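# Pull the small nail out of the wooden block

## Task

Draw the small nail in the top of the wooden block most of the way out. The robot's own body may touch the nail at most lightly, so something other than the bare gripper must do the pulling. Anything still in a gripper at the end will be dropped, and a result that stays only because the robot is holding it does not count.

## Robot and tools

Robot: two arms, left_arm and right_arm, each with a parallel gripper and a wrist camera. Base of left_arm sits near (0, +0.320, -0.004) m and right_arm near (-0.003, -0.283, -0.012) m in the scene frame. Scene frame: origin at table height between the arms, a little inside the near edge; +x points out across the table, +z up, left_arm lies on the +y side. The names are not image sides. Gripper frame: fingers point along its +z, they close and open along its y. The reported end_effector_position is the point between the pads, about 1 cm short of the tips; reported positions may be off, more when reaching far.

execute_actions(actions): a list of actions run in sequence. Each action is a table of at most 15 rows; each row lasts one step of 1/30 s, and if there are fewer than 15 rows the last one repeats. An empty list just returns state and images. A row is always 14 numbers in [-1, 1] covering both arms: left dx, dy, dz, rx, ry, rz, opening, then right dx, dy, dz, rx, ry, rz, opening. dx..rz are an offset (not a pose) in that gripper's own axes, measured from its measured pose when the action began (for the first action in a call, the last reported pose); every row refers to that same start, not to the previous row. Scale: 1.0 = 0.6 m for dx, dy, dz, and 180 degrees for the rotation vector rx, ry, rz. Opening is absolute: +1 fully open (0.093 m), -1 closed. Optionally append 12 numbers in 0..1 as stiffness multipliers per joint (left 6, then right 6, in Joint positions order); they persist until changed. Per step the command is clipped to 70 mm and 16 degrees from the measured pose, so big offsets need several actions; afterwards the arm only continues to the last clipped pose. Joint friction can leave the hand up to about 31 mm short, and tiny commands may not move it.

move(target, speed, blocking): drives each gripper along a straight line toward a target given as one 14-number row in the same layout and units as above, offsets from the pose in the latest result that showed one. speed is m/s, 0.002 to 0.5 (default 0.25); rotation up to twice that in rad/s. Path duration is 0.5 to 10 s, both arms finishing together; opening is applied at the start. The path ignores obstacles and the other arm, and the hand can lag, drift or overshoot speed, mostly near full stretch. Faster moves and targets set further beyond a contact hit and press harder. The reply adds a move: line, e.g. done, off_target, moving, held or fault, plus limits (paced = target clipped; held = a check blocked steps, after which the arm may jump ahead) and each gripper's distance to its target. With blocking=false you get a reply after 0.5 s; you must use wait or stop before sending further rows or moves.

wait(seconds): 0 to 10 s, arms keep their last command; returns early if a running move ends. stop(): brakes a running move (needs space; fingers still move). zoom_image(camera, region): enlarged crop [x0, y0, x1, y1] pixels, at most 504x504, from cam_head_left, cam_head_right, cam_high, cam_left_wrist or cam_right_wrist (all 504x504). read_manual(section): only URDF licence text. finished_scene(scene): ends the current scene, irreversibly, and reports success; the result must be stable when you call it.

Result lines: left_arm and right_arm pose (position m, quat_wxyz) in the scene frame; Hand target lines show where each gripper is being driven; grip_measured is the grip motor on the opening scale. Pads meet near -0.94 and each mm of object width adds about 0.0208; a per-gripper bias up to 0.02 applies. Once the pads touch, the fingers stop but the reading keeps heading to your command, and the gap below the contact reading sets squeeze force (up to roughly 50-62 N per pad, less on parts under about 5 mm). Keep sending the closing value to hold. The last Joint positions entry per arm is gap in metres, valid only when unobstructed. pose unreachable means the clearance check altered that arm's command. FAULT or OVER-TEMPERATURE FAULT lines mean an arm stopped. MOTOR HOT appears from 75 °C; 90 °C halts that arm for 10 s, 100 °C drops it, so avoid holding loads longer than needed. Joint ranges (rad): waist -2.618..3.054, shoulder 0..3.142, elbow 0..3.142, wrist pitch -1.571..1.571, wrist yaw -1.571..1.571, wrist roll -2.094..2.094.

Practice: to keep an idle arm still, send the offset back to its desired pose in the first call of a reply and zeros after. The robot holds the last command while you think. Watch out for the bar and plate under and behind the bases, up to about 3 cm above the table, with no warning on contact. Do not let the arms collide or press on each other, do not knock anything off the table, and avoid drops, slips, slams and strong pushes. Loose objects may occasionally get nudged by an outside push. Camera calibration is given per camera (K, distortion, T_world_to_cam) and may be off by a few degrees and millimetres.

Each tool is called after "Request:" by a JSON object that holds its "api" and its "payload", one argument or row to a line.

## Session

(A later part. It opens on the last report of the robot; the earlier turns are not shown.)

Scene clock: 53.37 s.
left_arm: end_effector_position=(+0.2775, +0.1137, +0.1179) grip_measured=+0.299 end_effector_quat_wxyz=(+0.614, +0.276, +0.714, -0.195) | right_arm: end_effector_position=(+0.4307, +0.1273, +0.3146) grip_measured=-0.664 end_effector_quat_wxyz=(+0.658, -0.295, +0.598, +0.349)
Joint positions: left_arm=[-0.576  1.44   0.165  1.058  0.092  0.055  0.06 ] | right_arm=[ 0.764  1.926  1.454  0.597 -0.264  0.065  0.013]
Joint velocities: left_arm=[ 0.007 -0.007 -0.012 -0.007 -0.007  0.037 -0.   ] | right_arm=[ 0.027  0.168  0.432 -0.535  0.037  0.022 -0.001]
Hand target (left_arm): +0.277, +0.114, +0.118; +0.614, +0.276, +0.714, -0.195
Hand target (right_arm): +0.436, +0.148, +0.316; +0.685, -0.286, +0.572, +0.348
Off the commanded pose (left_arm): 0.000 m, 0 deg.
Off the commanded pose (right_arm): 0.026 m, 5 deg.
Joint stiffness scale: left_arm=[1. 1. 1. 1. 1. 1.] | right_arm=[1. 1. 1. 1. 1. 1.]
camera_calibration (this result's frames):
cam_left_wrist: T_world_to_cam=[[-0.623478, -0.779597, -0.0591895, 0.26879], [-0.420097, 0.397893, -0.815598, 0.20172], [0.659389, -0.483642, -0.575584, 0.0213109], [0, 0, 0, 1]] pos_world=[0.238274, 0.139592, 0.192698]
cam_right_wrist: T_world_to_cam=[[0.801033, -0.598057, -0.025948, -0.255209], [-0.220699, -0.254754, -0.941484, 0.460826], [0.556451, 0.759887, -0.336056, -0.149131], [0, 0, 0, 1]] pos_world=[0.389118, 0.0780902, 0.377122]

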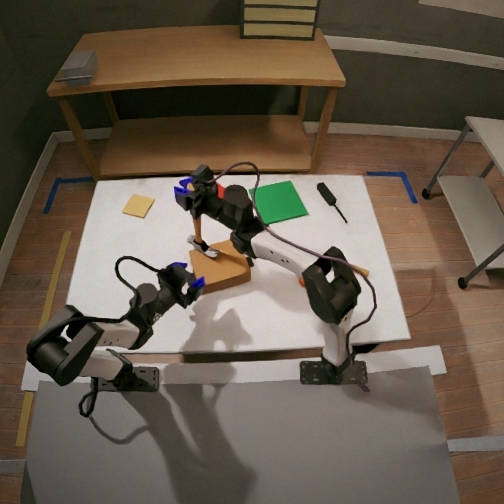

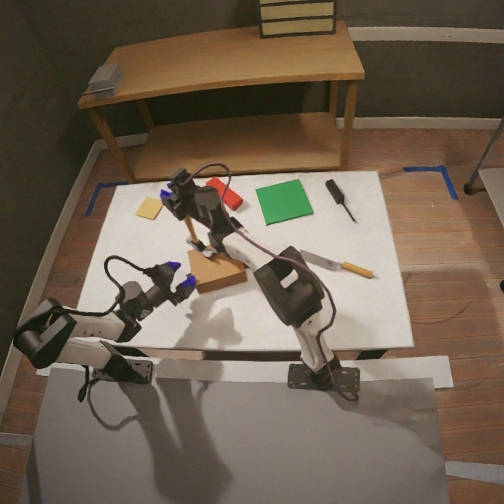

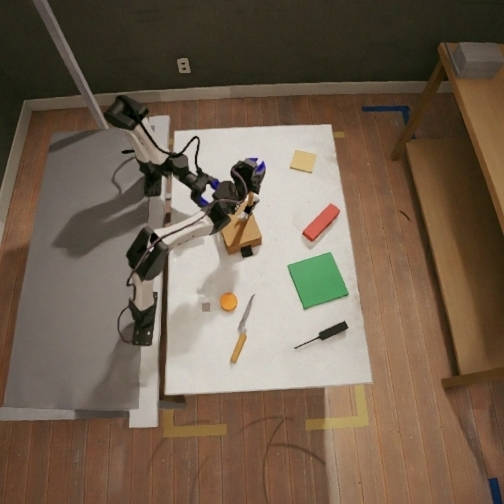

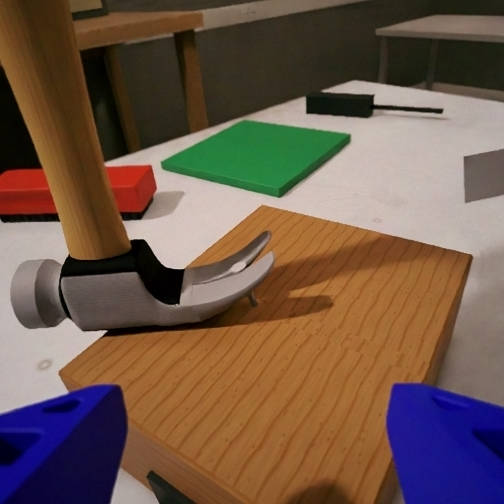

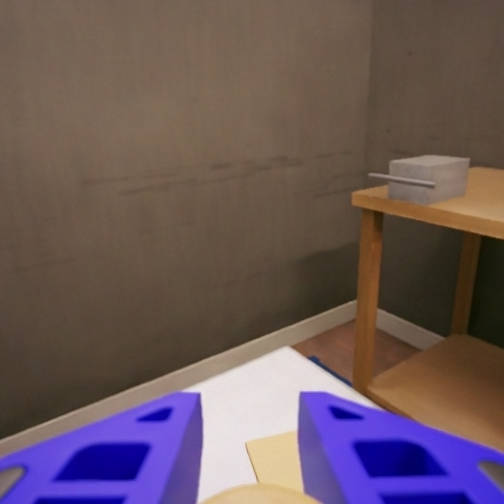

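Request:
{"api": "execute_actions", "payload": {
  "actions": []
}}

Request:
{"api": "zoom_image", "payload": {
  "camera": "cam_left_wrist",
  "region": [140, 190, 340, 350]
}}

Scene clock: 53.57 s.
left_arm: end_effector_position=(+0.2775, +0.1137, +0.1179) grip_measured=+0.299 end_effector_quat_wxyz=(+0.614, +0.276, +0.714, -0.195) | right_arm: end_effector_position=(+0.4356, +0.1389, +0.3158) grip_measured=-0.664 end_effector_quat_wxyz=(+0.669, -0.291, +0.589, +0.348)
Joint positions: left_arm=[-0.576  1.44   0.165  1.058  0.092  0.055  0.06 ] | right_arm=[ 0.781  1.975  1.5    0.629 -0.238  0.059  0.013]
Joint velocities: left_arm=[-0.012  0.017 -0.022 -0.037 -0.007 -0.066 -0.001] | right_arm=[ 0.129  0.208  0.051  0.315  0.139 -0.037  0.001]
Hand target (left_arm): +0.277, +0.114, +0.118; +0.614, +0.276, +0.714, -0.195
Hand target (right_arm): +0.436, +0.148, +0.316; +0.686, -0.286, +0.572, +0.348
Off the commanded pose (left_arm): 0.000 m, 0 deg.
Off the commanded pose (right_arm): 0.013 m, 3 deg.
Joint stiffness scale: left_arm=[1. 1. 1. 1. 1. 1.] | right_arm=[1. 1. 1. 1. 1. 1.]
camera_calibration (this result's frames):
cam_left_wrist: T_world_to_cam=[[-0.623478, -0.779597, -0.0591895, 0.26879], [-0.420097, 0.397893, -0.815598, 0.20172], [0.659389, -0.483642, -0.575584, 0.0213109], [0, 0, 0, 1]] pos_world=[0.238274, 0.139592, 0.192698]
cam_right_wrist: T_world_to_cam=[[0.795607, -0.605573, -0.0170372, -0.251657], [-0.199989, -0.235993, -0.950953, 0.457387], [0.571851, 0.759992, -0.308865, -0.175547], [0, 0, 0, 1]] pos_world=[0.392079, 0.0889572, 0.376446]

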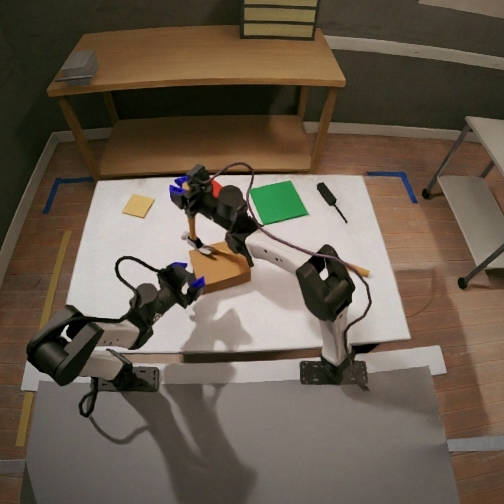

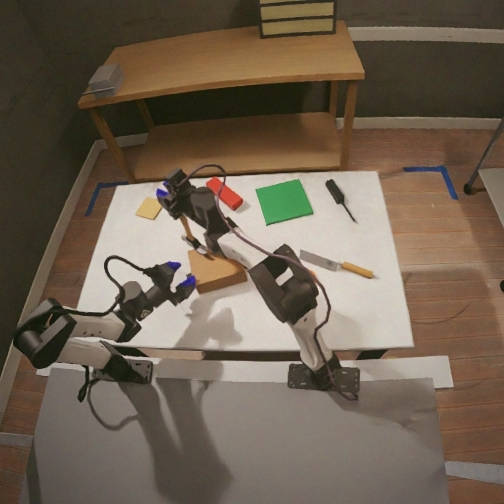

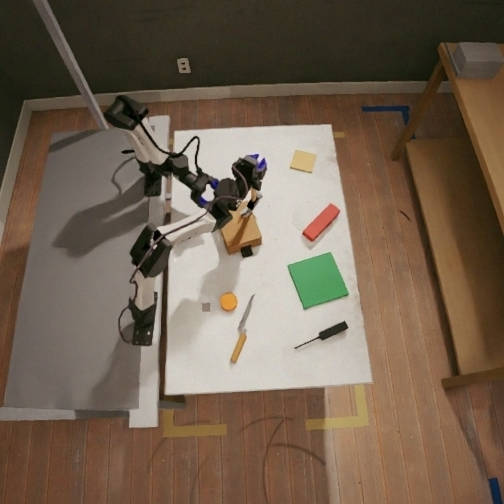

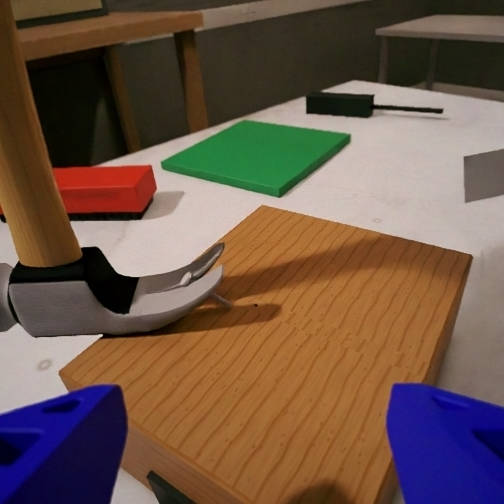

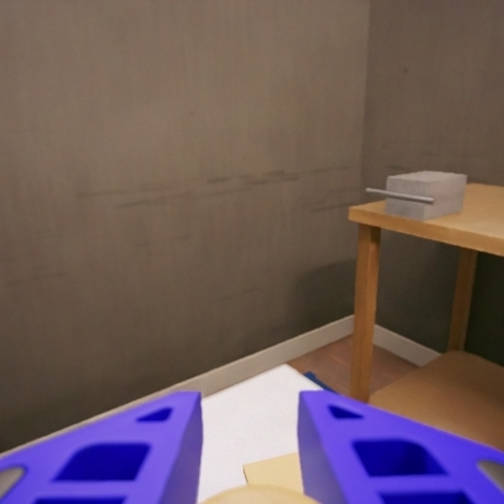

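Region (140, 190, 340, 350) of cam_left_wrist's 504x504 image, scaled by 2.520, with more detail than that image has; it fills the top 403 rows of this view, and the rest is white.

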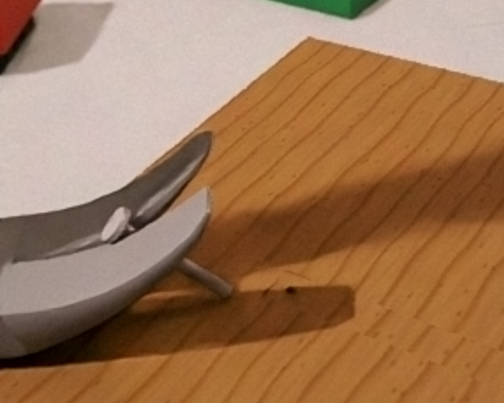

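Request:
{"api": "execute_actions", "payload": {
  "actions": [
    [[0,0,0,0,0,0,0.3,-0.005,0,0.010,0,-0.015,0,-0.88],[0,0,0,0,0,0,0.3,-0.012,0,0.009,0,-0.017,0,-0.88],[0,0,0,0,0,0,0.3,-0.019,0,0.008,0,-0.019,0,-0.88],[0,0,0,0,0,0,0.3,-0.026,0,0.006,0,-0.021,0,-0.88],[0,0,0,0,0,0,0.3,-0.033,0,0.004,0,-0.023,0,-0.88],[0,0,0,0,0,0,0.3,-0.040,0,0.002,0,-0.025,0,-0.88],[0,0,0,0,0,0,0.3,-0.046,0,0.0,0,-0.026,0,-0.88],[0,0,0,0,0,0,0.3,-0.052,0,-0.003,0,-0.027,0,-0.88],[0,0,0,0,0,0,0.3,-0.058,0,-0.006,0,-0.028,0,-0.88],[0,0,0,0,0,0,0.3,-0.063,0,-0.009,0,-0.029,0,-0.88],[0,0,0,0,0,0,0.3,-0.068,0,-0.012,0,-0.03,0,-0.88],[0,0,0,0,0,0,0.3,-0.072,0,-0.015,0,-0.03,0,-0.88],[0,0,0,0,0,0,0.3,-0.075,0,-0.018,0,-0.03,0,-0.88],[0,0,0,0,0,0,0.3,-0.078,0,-0.021,0,-0.03,0,-0.88],[0,0,0,0,0,0,0.3,-0.080,0,-0.024,0,-0.03,0,-0.88]]
  ]
}}

Scene clock: 54.70 s.
left_arm: end_effector_position=(+0.2775, +0.1137, +0.1179) grip_measured=+0.299 end_effector_quat_wxyz=(+0.614, +0.276, +0.714, -0.195) | right_arm: end_effector_position=(+0.4332, +0.1352, +0.3188) grip_measured=-0.664 end_effector_quat_wxyz=(+0.665, -0.287, +0.595, +0.348)
Joint positions: left_arm=[-0.576  1.44   0.165  1.058  0.092  0.055  0.06 ] | right_arm=[ 0.78   1.952  1.489  0.606 -0.233  0.068  0.013]
Joint velocities: left_arm=[-0.002  0.002  0.002 -0.007  0.037 -0.007 -0.001] | right_arm=[-0.042 -0.247 -0.188 -0.242 -0.037 -0.037 -0.   ]
Hand target (left_arm): +0.277, +0.114, +0.118; +0.614, +0.276, +0.714, -0.195
Hand target (right_arm): +0.424, +0.122, +0.360; +0.696, -0.275, +0.557, +0.361
Off the commanded pose (left_arm): 0.000 m, 0 deg.
Off the commanded pose (right_arm): 0.046 m, 6 deg.
Joint stiffness scale: left_arm=[1. 1. 1. 1. 1. 1.] | right_arm=[1. 1. 1. 1. 1. 1.]
camera_calibration (this result's frames):
cam_left_wrist: T_world_to_cam=[[-0.623478, -0.779597, -0.0591895, 0.26879], [-0.420097, 0.397893, -0.815598, 0.20172], [0.659389, -0.483642, -0.575584, 0.0213109], [0, 0, 0, 1]] pos_world=[0.238274, 0.139592, 0.192698]
cam_right_wrist: T_world_to_cam=[[0.792269, -0.609475, -0.0291485, -0.246125], [-0.21627, -0.235822, -0.947426, 0.464765], [0.570559, 0.75692, -0.318645, -0.166342], [0, 0, 0, 1]] pos_world=[0.39042, 0.0855025, 0.380152]

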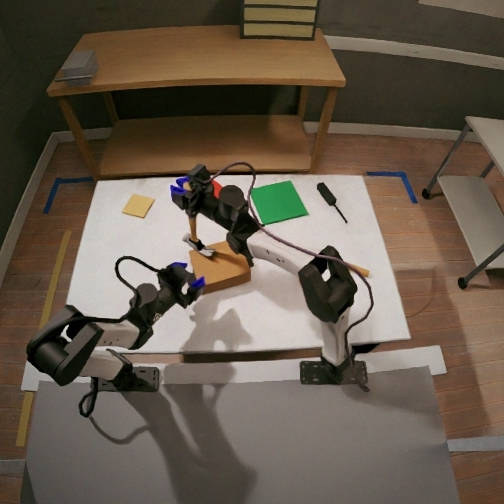

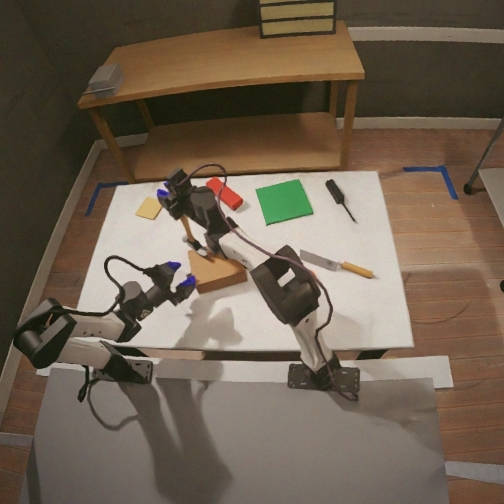

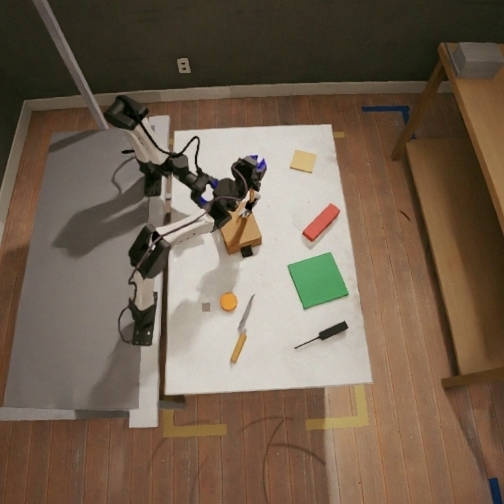

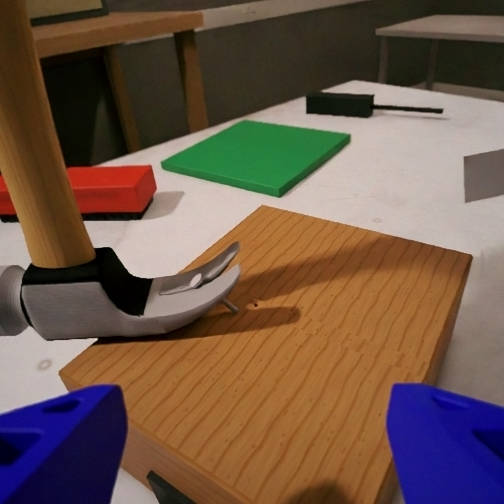

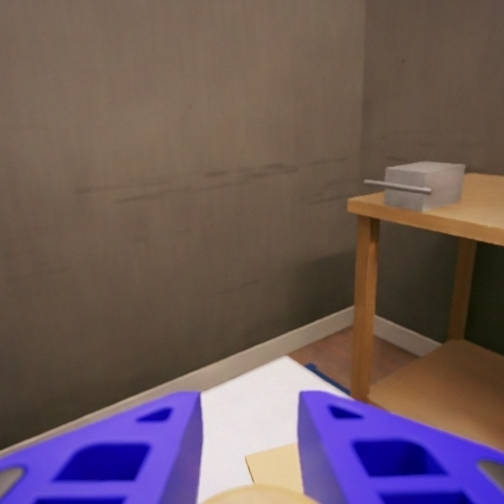

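Request:
{"api": "execute_actions", "payload": {
  "actions": [
    [[0,0,0,0,0,0,0.3,-0.075,0,-0.015,0,-0.033,0,-0.88],[0,0,0,0,0,0,0.3,-0.080,0,-0.014,0,-0.034,0,-0.88],[0,0,0,0,0,0,0.3,-0.085,0,-0.013,0,-0.035,0,-0.88],[0,0,0,0,0,0,0.3,-0.090,0,-0.012,0,-0.036,0,-0.88],[0,0,0,0,0,0,0.3,-0.095,0,-0.011,0,-0.037,0,-0.88],[0,0,0,0,0,0,0.3,-0.100,0,-0.010,0,-0.038,0,-0.88],[0,0,0,0,0,0,0.3,-0.105,0,-0.010,0,-0.039,0,-0.88],[0,0,0,0,0,0,0.3,-0.109,0,-0.010,0,-0.04,0,-0.88],[0,0,0,0,0,0,0.3,-0.113,0,-0.010,0,-0.04,0,-0.88],[0,0,0,0,0,0,0.3,-0.116,0,-0.010,0,-0.04,0,-0.88],[0,0,0,0,0,0,0.3,-0.119,0,-0.010,0,-0.04,0,-0.88],[0,0,0,0,0,0,0.3,-0.121,0,-0.010,0,-0.04,0,-0.88],[0,0,0,0,0,0,0.3,-0.123,0,-0.010,0,-0.04,0,-0.88],[0,0,0,0,0,0,0.3,-0.124,0,-0.010,0,-0.04,0,-0.88],[0,0,0,0,0,0,0.3,-0.125,0,-0.010,0,-0.04,0,-0.88]]
  ]
}}

Scene clock: 56.17 s.
left_arm: end_effector_position=(+0.2775, +0.1137, +0.1179) grip_measured=+0.299 end_effector_quat_wxyz=(+0.614, +0.276, +0.714, -0.195) | right_arm: end_effector_position=(+0.4286, +0.1297, +0.3300) grip_measured=-0.664 end_effector_quat_wxyz=(+0.654, -0.284, +0.606, +0.352)
Joint positions: left_arm=[-0.576  1.44   0.165  1.058  0.092  0.055  0.06 ] | right_arm=[ 0.776  1.91   1.5    0.529 -0.238  0.085  0.013]
Joint velocities: left_arm=[-0.017 -0.007  0.002 -0.022 -0.022 -0.022 -0.   ] | right_arm=[-0.002 -0.051  0.115 -0.081  0.037  0.007 -0.   ]
Hand target (left_arm): +0.277, +0.114, +0.118; +0.614, +0.276, +0.714, -0.195
Hand target (right_arm): +0.421, +0.118, +0.390; +0.701, -0.265, +0.552, +0.366
Off the commanded pose (left_arm): 0.000 m, 0 deg.
Off the commanded pose (right_arm): 0.063 m, 9 deg.
Joint stiffness scale: left_arm=[1. 1. 1. 1. 1. 1.] | right_arm=[1. 1. 1. 1. 1. 1.]
camera_calibration (this result's frames):
cam_left_wrist: T_world_to_cam=[[-0.623478, -0.779597, -0.0591895, 0.26879], [-0.420097, 0.397893, -0.815598, 0.20172], [0.659389, -0.483642, -0.575584, 0.0213109], [0, 0, 0, 1]] pos_world=[0.238274, 0.139592, 0.192698]
cam_right_wrist: T_world_to_cam=[[0.793031, -0.607049, -0.0509283, -0.238859], [-0.245688, -0.242216, -0.938599, 0.483667], [0.55744, 0.75685, -0.34123, -0.1429], [0, 0, 0, 1]] pos_world=[0.387913, 0.0803067, 0.393043]

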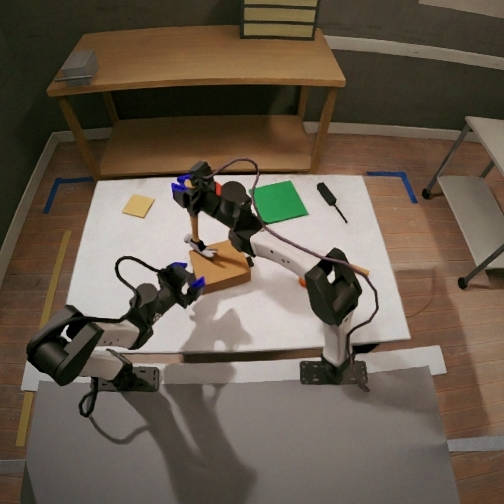

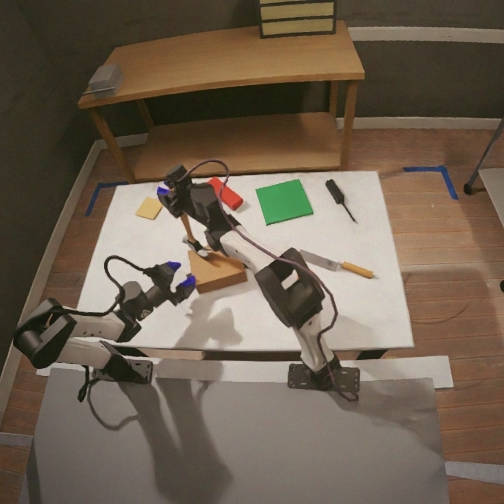

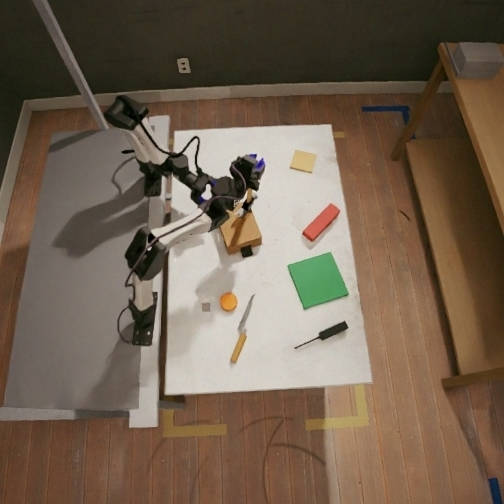

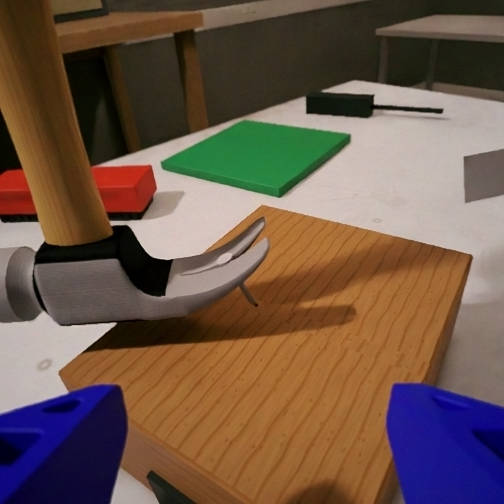

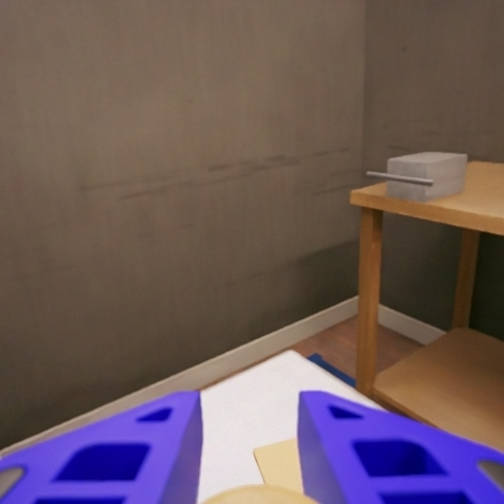

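Request:
{"api": "execute_actions", "payload": {
  "actions": [
    [[0,0,0,0,0,0,0.3,-0.105,0,-0.012,0,-0.05,0,-0.88],[0,0,0,0,0,0,0.3,-0.108,0,-0.012,0,-0.052,0,-0.88],[0,0,0,0,0,0,0.3,-0.111,0,-0.012,0,-0.054,0,-0.88],[0,0,0,0,0,0,0.3,-0.114,0,-0.012,0,-0.056,0,-0.88],[0,0,0,0,0,0,0.3,-0.117,0,-0.013,0,-0.058,0,-0.88],[0,0,0,0,0,0,0.3,-0.120,0,-0.014,0,-0.06,0,-0.88],[0,0,0,0,0,0,0.3,-0.123,0,-0.016,0,-0.062,0,-0.88],[0,0,0,0,0,0,0.3,-0.126,0,-0.018,0,-0.064,0,-0.88],[0,0,0,0,0,0,0.3,-0.128,0,-0.021,0,-0.065,0,-0.88],[0,0,0,0,0,0,0.3,-0.130,0,-0.024,0,-0.065,0,-0.88],[0,0,0,0,0,0,0.3,-0.131,0,-0.027,0,-0.065,0,-0.88],[0,0,0,0,0,0,0.3,-0.132,0,-0.030,0,-0.065,0,-0.88],[0,0,0,0,0,0,0.3,-0.133,0,-0.033,0,-0.065,0,-0.88],[0,0,0,0,0,0,0.3,-0.134,0,-0.036,0,-0.065,0,-0.88],[0,0,0,0,0,0,0.3,-0.135,0,-0.039,0,-0.065,0,-0.88]]
  ]
}}

Scene clock: 57.23 s.
left_arm: end_effector_position=(+0.2775, +0.1137, +0.1179) grip_measured=+0.299 end_effector_quat_wxyz=(+0.614, +0.276, +0.714, -0.195) | right_arm: end_effector_position=(+0.4226, +0.1172, +0.3599) grip_measured=-0.664 end_effector_quat_wxyz=(+0.669, -0.267, +0.589, +0.365)
Joint positions: left_arm=[-0.576  1.44   0.165  1.058  0.092  0.055  0.06 ] | right_arm=[ 0.766  1.859  1.494  0.545 -0.238  0.12   0.013]
Joint velocities: left_arm=[ 0.002  0.002 -0.002 -0.081 -0.022 -0.007 -0.001] | right_arm=[-0.037 -0.212 -0.139  0.095 -0.007  0.037  0.   ]
Hand target (left_arm): +0.277, +0.114, +0.118; +0.614, +0.276, +0.714, -0.195
Hand target (right_arm): +0.412, +0.101, +0.407; +0.711, -0.248, +0.538, +0.380
Off the commanded pose (left_arm): 0.000 m, 0 deg.
Off the commanded pose (right_arm): 0.051 m, 8 deg.
Joint stiffness scale: left_arm=[1. 1. 1. 1. 1. 1.] | right_arm=[1. 1. 1. 1. 1. 1.]
camera_calibration (this result's frames):
cam_left_wrist: T_world_to_cam=[[-0.623478, -0.779597, -0.0591895, 0.26879], [-0.420097, 0.397893, -0.815598, 0.20172], [0.659389, -0.483642, -0.575584, 0.0213109], [0, 0, 0, 1]] pos_world=[0.238274, 0.139592, 0.192698]
cam_right_wrist: T_world_to_cam=[[0.79098, -0.607721, -0.0708932, -0.232085], [-0.227606, -0.184711, -0.956074, 0.499104], [0.567931, 0.772372, -0.284423, -0.146621], [0, 0, 0, 1]] pos_world=[0.380444, 0.0643931, 0.419025]

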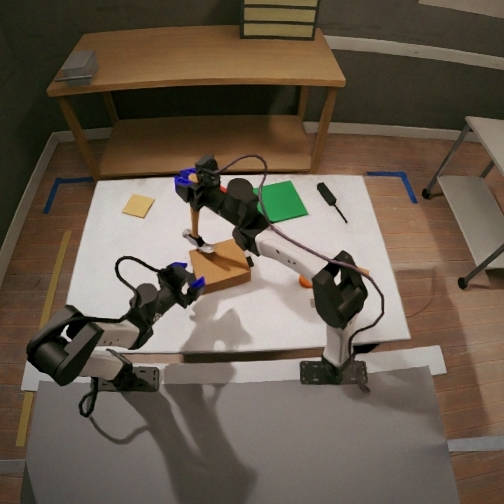

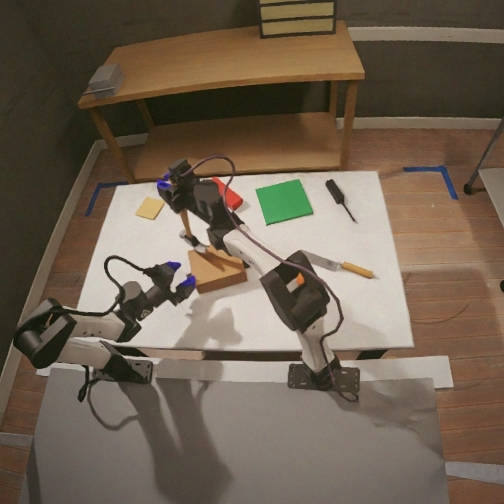

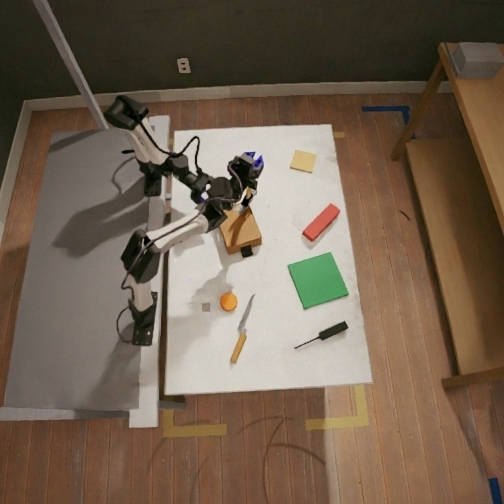

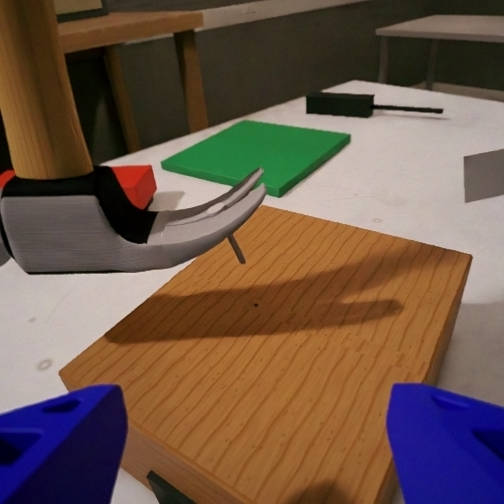

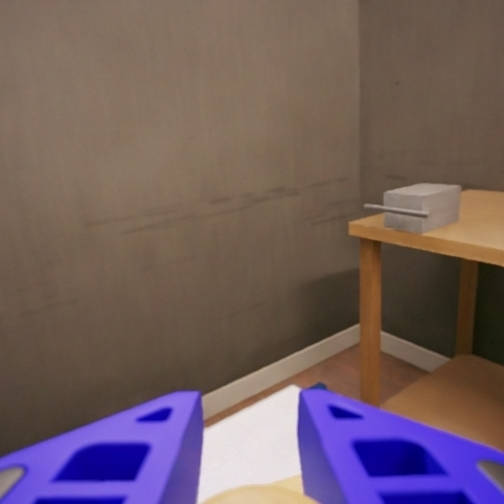

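Request:
{"api": "execute_actions", "payload": {
  "actions": [
    [[0,0,0,0,0,0,0.3,-0.080,0,-0.025,0,-0.045,-0.002,-0.88],[0,0,0,0,0,0,0.3,-0.080,0,-0.031,0,-0.045,-0.004,-0.88],[0,0,0,0,0,0,0.3,-0.080,0,-0.038,0,-0.045,-0.006,-0.88],[0,0,0,0,0,0,0.3,-0.080,0,-0.046,0,-0.045,-0.008,-0.88],[0,0,0,0,0,0,0.3,-0.080,0,-0.054,0,-0.045,-0.010,-0.88],[0,0,0,0,0,0,0.3,-0.080,0,-0.062,0,-0.045,-0.012,-0.88],[0,0,0,0,0,0,0.3,-0.080,0,-0.070,0,-0.045,-0.014,-0.88],[0,0,0,0,0,0,0.3,-0.080,0,-0.078,0,-0.045,-0.016,-0.88],[0,0,0,0,0,0,0.3,-0.080,0,-0.086,0,-0.045,-0.018,-0.88],[0,0,0,0,0,0,0.3,-0.080,0,-0.094,0,-0.045,-0.020,-0.88],[0,0,0,0,0,0,0.3,-0.080,0,-0.102,0,-0.045,-0.022,-0.88],[0,0,0,0,0,0,0.3,-0.080,0,-0.109,0,-0.045,-0.024,-0.88],[0,0,0,0,0,0,0.3,-0.080,0,-0.115,0,-0.045,-0.026,-0.88],[0,0,0,0,0,0,0.3,-0.080,0,-0.120,0,-0.045,-0.028,-0.88],[0,0,0,0,0,0,0.3,-0.080,0,-0.124,0,-0.045,-0.030,-0.88]]
  ]
}}

Request:
{"api": "wait", "payload": {
  "seconds": 0.4
}}

Scene clock: 58.80 s.
left_arm: end_effector_position=(+0.2775, +0.1137, +0.1179) grip_measured=+0.299 end_effector_quat_wxyz=(+0.614, +0.276, +0.714, -0.195) | right_arm: end_effector_position=(+0.3927, +0.0657, +0.3446) grip_measured=-0.664 end_effector_quat_wxyz=(+0.670, -0.269, +0.599, +0.347)
Joint positions: left_arm=[-0.576  1.44   0.165  1.058  0.092  0.055  0.06 ] | right_arm=[ 0.718  1.652  1.206  0.601 -0.263  0.099  0.013]
Joint velocities: left_arm=[ 0.002  0.002  0.002 -0.022 -0.037  0.037 -0.   ] | right_arm=[-0.11  -0.398 -0.447  0.125 -0.066 -0.095 -0.   ]
Hand target (left_arm): +0.277, +0.114, +0.118; +0.614, +0.276, +0.714, -0.195
Hand target (right_arm): +0.377, +0.051, +0.392; +0.723, -0.268, +0.532, +0.350
Off the commanded pose (left_arm): 0.000 m, 0 deg.
Off the commanded pose (right_arm): 0.055 m, 10 deg.
Joint stiffness scale: left_arm=[1. 1. 1. 1. 1. 1.] | right_arm=[1. 1. 1. 1. 1. 1.]
camera_calibration (this result's frames):
cam_left_wrist: T_world_to_cam=[[-0.623478, -0.779597, -0.0591895, 0.26879], [-0.420097, 0.397893, -0.815598, 0.20172], [0.659389, -0.483642, -0.575584, 0.0213109], [0, 0, 0, 1]] pos_world=[0.238274, 0.139592, 0.192698]
cam_right_wrist: T_world_to_cam=[[0.774559, -0.630375, -0.0518198, -0.239462], [-0.23318, -0.208434, -0.949833, 0.469743], [0.58795, 0.747785, -0.308435, -0.0921588], [0, 0, 0, 1]] pos_world=[0.349197, 0.0158746, 0.405343]

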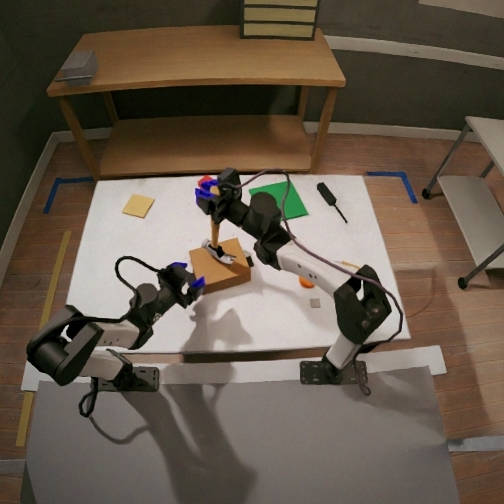

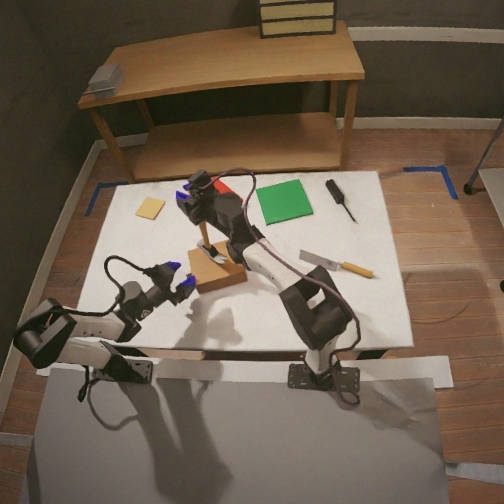

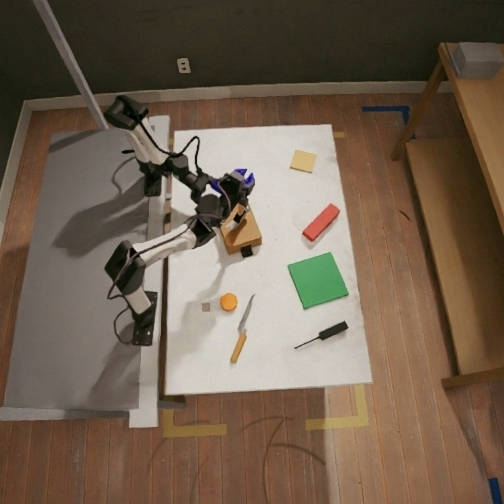

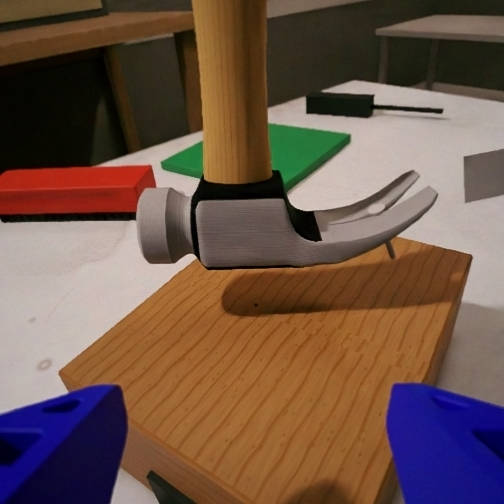

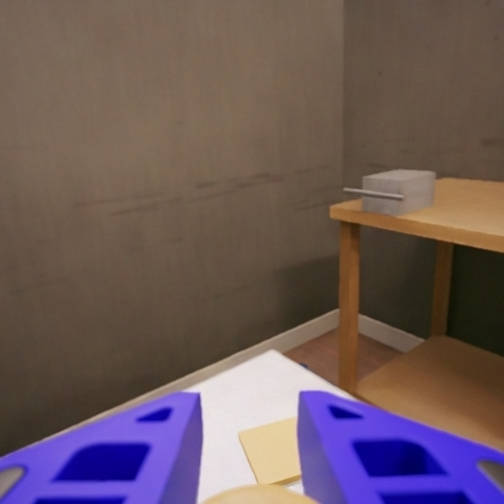

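Scene clock: 59.20 s.
left_arm: end_effector_position=(+0.2775, +0.1137, +0.1179) grip_measured=+0.299 end_effector_quat_wxyz=(+0.614, +0.276, +0.714, -0.195) | right_arm: end_effector_position=(+0.3879, +0.0604, +0.3518) grip_measured=-0.664 end_effector_quat_wxyz=(+0.680, -0.274, +0.586, +0.345)
Joint positions: left_arm=[-0.576  1.44   0.165  1.058  0.092  0.055  0.06 ] | right_arm=[ 0.712  1.629  1.186  0.626 -0.274  0.084  0.013]
Joint velocities: left_arm=[ 0.007 -0.002 -0.017  0.051 -0.037 -0.051  0.001] | right_arm=[-0.007 -0.002 -0.002  0.066 -0.022 -0.007 -0.001]
Hand target (left_arm): +0.277, +0.114, +0.118; +0.614, +0.276, +0.714, -0.195
Hand target (right_arm): +0.377, +0.051, +0.392; +0.723, -0.268, +0.532, +0.350
Off the commanded pose (left_arm): 0.000 m, 0 deg.
Off the commanded pose (right_arm): 0.046 m, 9 deg.
Joint stiffness scale: left_arm=[1. 1. 1. 1. 1. 1.] | right_arm=[1. 1. 1. 1. 1. 1.]
wait: 0.40 s; at rest by 0.37 s
camera_calibration (this result's frames):
cam_left_wrist: T_world_to_cam=[[-0.623478, -0.779597, -0.0591895, 0.26879], [-0.420097, 0.397893, -0.815598, 0.20172], [0.659389, -0.483642, -0.575584, 0.0213109], [0, 0, 0, 1]] pos_world=[0.238274, 0.139592, 0.192698]
cam_right_wrist: T_world_to_cam=[[0.777674, -0.628004, -0.028891, -0.248147], [-0.200263, -0.203906, -0.958289, 0.464281], [0.595918, 0.751022, -0.284338, -0.0949041], [0, 0, 0, 1]] pos_world=[0.342511, 0.0101077, 0.410762]

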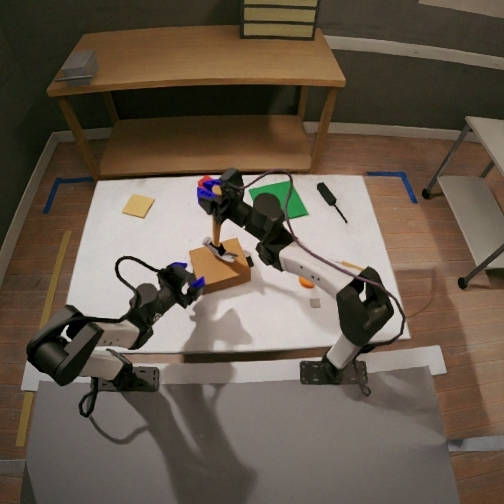

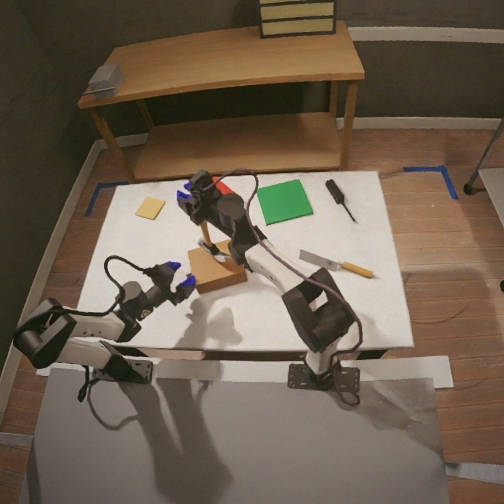

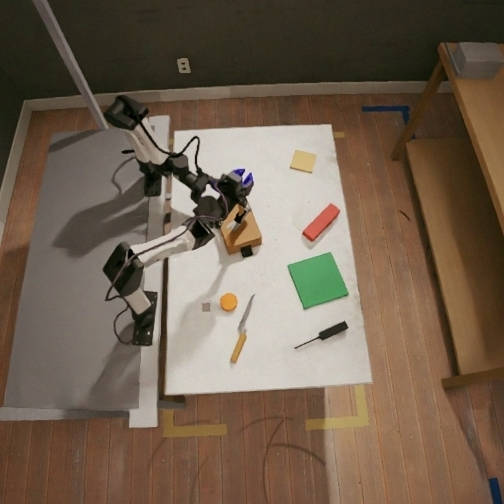

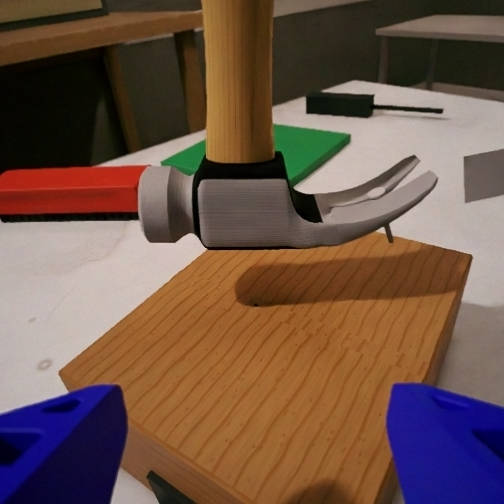

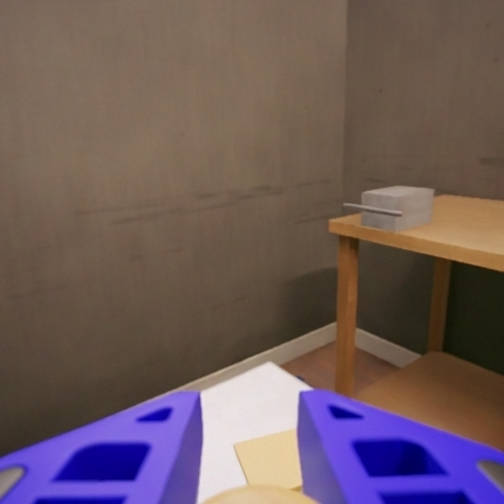

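Request:
{"api": "execute_actions", "payload": {
  "actions": [
    [[0,0,0,0,0,0,0.3,-0.068,0,-0.013,0,-0.045,-0.005,-0.88],[0,0,0,0,0,0,0.3,-0.065,0,-0.013,0,-0.044,-0.005,-0.88],[0,0,0,0,0,0,0.3,-0.061,0,-0.014,0,-0.043,-0.005,-0.88],[0,0,0,0,0,0,0.3,-0.057,0,-0.014,0,-0.042,-0.005,-0.88],[0,0,0,0,0,0,0.3,-0.053,0,-0.015,0,-0.041,-0.005,-0.88],[0,0,0,0,0,0,0.3,-0.049,0,-0.015,0,-0.040,-0.005,-0.88],[0,0,0,0,0,0,0.3,-0.045,0,-0.016,0,-0.039,-0.005,-0.88],[0,0,0,0,0,0,0.3,-0.041,0,-0.016,0,-0.038,-0.005,-0.88],[0,0,0,0,0,0,0.3,-0.037,0,-0.017,0,-0.037,-0.005,-0.88],[0,0,0,0,0,0,0.3,-0.033,0,-0.017,0,-0.036,-0.005,-0.88],[0,0,0,0,0,0,0.3,-0.030,0,-0.018,0,-0.035,-0.005,-0.88],[0,0,0,0,0,0,0.3,-0.027,0,-0.018,0,-0.034,-0.005,-0.88],[0,0,0,0,0,0,0.3,-0.025,0,-0.018,0,-0.033,-0.005,-0.88],[0,0,0,0,0,0,0.3,-0.023,0,-0.018,0,-0.032,-0.005,-0.88],[0,0,0,0,0,0,0.3,-0.022,0,-0.018,0,-0.032,-0.005,-0.88]]
  ]
}}

Request:
{"api": "wait", "payload": {
  "seconds": 0.3
}}

Scene clock: 60.83 s.
left_arm: end_effector_position=(+0.2775, +0.1137, +0.1179) grip_measured=+0.299 end_effector_quat_wxyz=(+0.614, +0.276, +0.714, -0.195) | right_arm: end_effector_position=(+0.3850, +0.0583, +0.3246) grip_measured=-0.664 end_effector_quat_wxyz=(+0.667, -0.275, +0.600, +0.345)
Joint positions: left_arm=[-0.576  1.44   0.165  1.058  0.092  0.055  0.06 ] | right_arm=[ 0.712  1.629  1.109  0.667 -0.275  0.091  0.013]
Joint velocities: left_arm=[-0.012 -0.002 -0.007 -0.037  0.022  0.022  0.   ] | right_arm=[ 0.007 -0.007 -0.076  0.066  0.007  0.022  0.   ]
Hand target (left_arm): +0.277, +0.114, +0.118; +0.614, +0.276, +0.714, -0.195
Hand target (right_arm): +0.379, +0.049, +0.362; +0.710, -0.262, +0.550, +0.353
Off the commanded pose (left_arm): 0.000 m, 0 deg.
Off the commanded pose (right_arm): 0.040 m, 8 deg.
Joint stiffness scale: left_arm=[1. 1. 1. 1. 1. 1.] | right_arm=[1. 1. 1. 1. 1. 1.]
camera_calibration (this result's frames):
cam_left_wrist: T_world_to_cam=[[-0.623478, -0.779597, -0.0591895, 0.26879], [-0.420097, 0.397893, -0.815598, 0.20172], [0.659389, -0.483642, -0.575584, 0.0213109], [0, 0, 0, 1]] pos_world=[0.238274, 0.139592, 0.192698]
cam_right_wrist: T_world_to_cam=[[0.77761, -0.627173, -0.0444687, -0.242929], [-0.23223, -0.220768, -0.947275, 0.446925], [0.584288, 0.746937, -0.31732, -0.0839042], [0, 0, 0, 1]] pos_world=[0.341717, 0.00897946, 0.385934]

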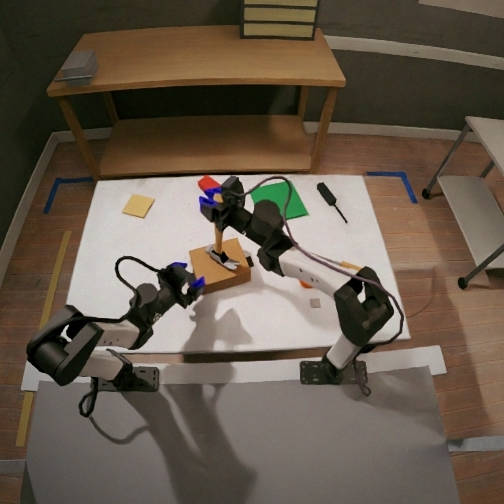

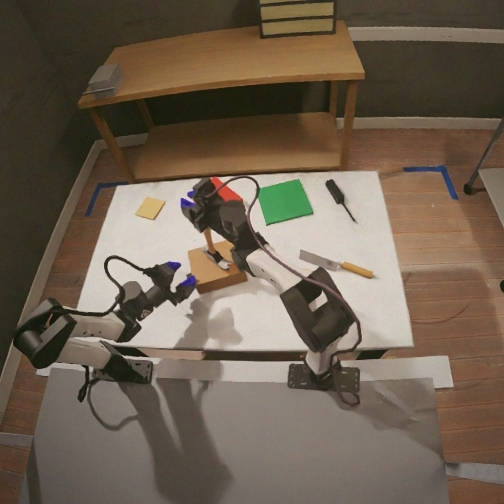

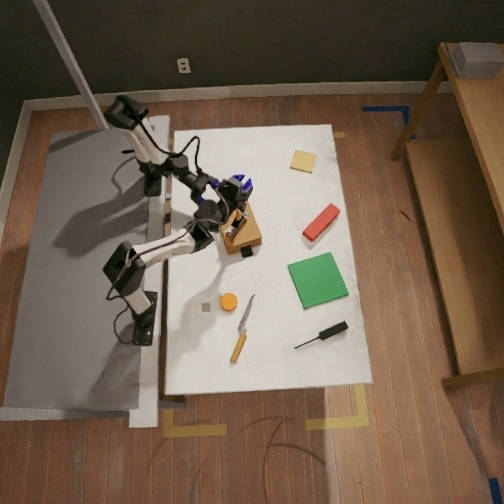

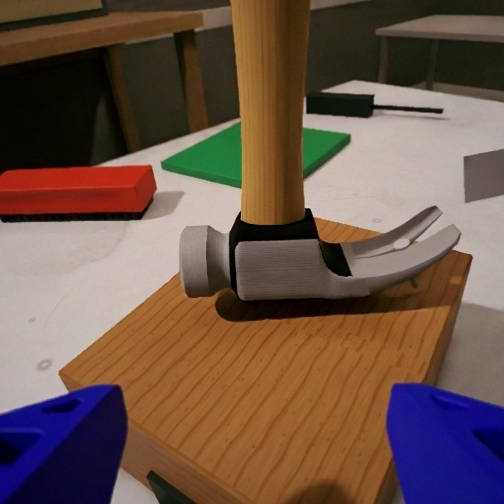

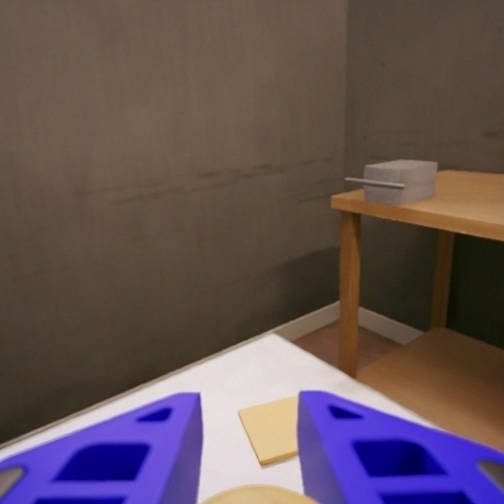

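Scene clock: 61.13 s.
left_arm: end_effector_position=(+0.2775, +0.1137, +0.1179) grip_measured=+0.299 end_effector_quat_wxyz=(+0.614, +0.276, +0.714, -0.195) | right_arm: end_effector_position=(+0.3846, +0.0580, +0.3253) grip_measured=-0.664 end_effector_quat_wxyz=(+0.669, -0.274, +0.598, +0.346)
Joint positions: left_arm=[-0.576  1.44   0.165  1.058  0.092  0.055  0.06 ] | right_arm=[ 0.712  1.629  1.105  0.677 -0.275  0.091  0.013]
Joint velocities: left_arm=[ 0.002 -0.002 -0.007  0.022 -0.095 -0.037  0.   ] | right_arm=[-0.002  0.002 -0.007  0.022 -0.11   0.022 -0.001]
Hand target (left_arm): +0.277, +0.114, +0.118; +0.614, +0.276, +0.714, -0.195
Hand target (right_arm): +0.379, +0.049, +0.362; +0.710, -0.262, +0.550, +0.353
Off the commanded pose (left_arm): 0.000 m, 0 deg.
Off the commanded pose (right_arm): 0.039 m, 8 deg.
Joint stiffness scale: left_arm=[1. 1. 1. 1. 1. 1.] | right_arm=[1. 1. 1. 1. 1. 1.]
wait: 0.30 s; at rest by 0.17 s
camera_calibration (this result's frames):
cam_left_wrist: T_world_to_cam=[[-0.623478, -0.779597, -0.0591895, 0.26879], [-0.420097, 0.397893, -0.815598, 0.20172], [0.659389, -0.483642, -0.575584, 0.0213109], [0, 0, 0, 1]] pos_world=[0.238274, 0.139592, 0.192698]
cam_right_wrist: T_world_to_cam=[[0.777861, -0.626979, -0.0427783, -0.243432], [-0.227246, -0.217162, -0.949315, 0.445967], [0.585911, 0.748156, -0.3114, -0.0858861], [0, 0, 0, 1]] pos_world=[0.341022, 0.00847633, 0.386205]

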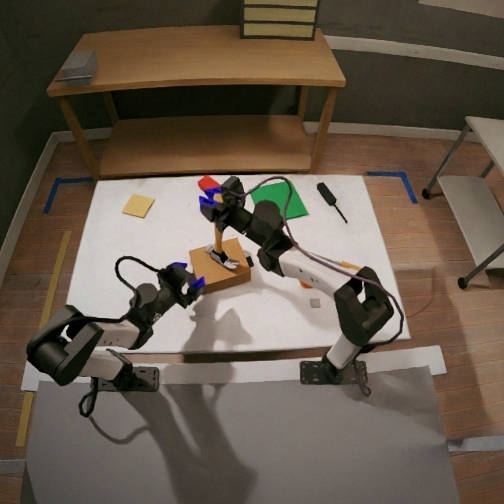

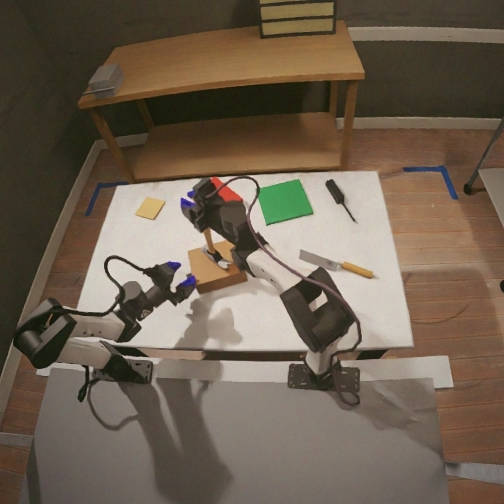

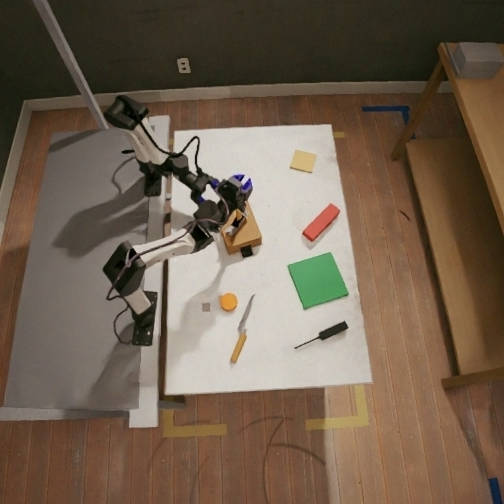

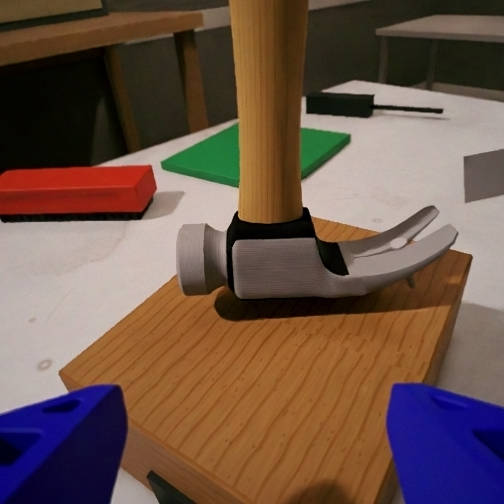

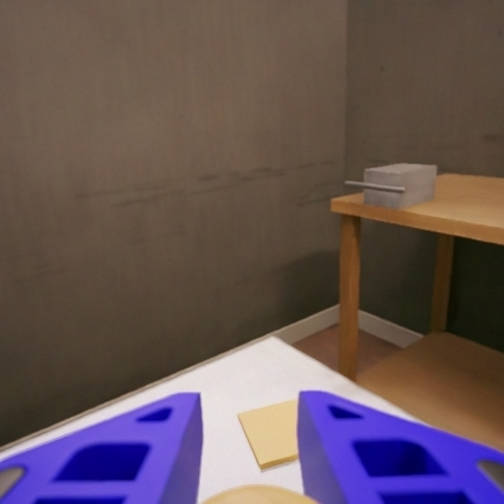

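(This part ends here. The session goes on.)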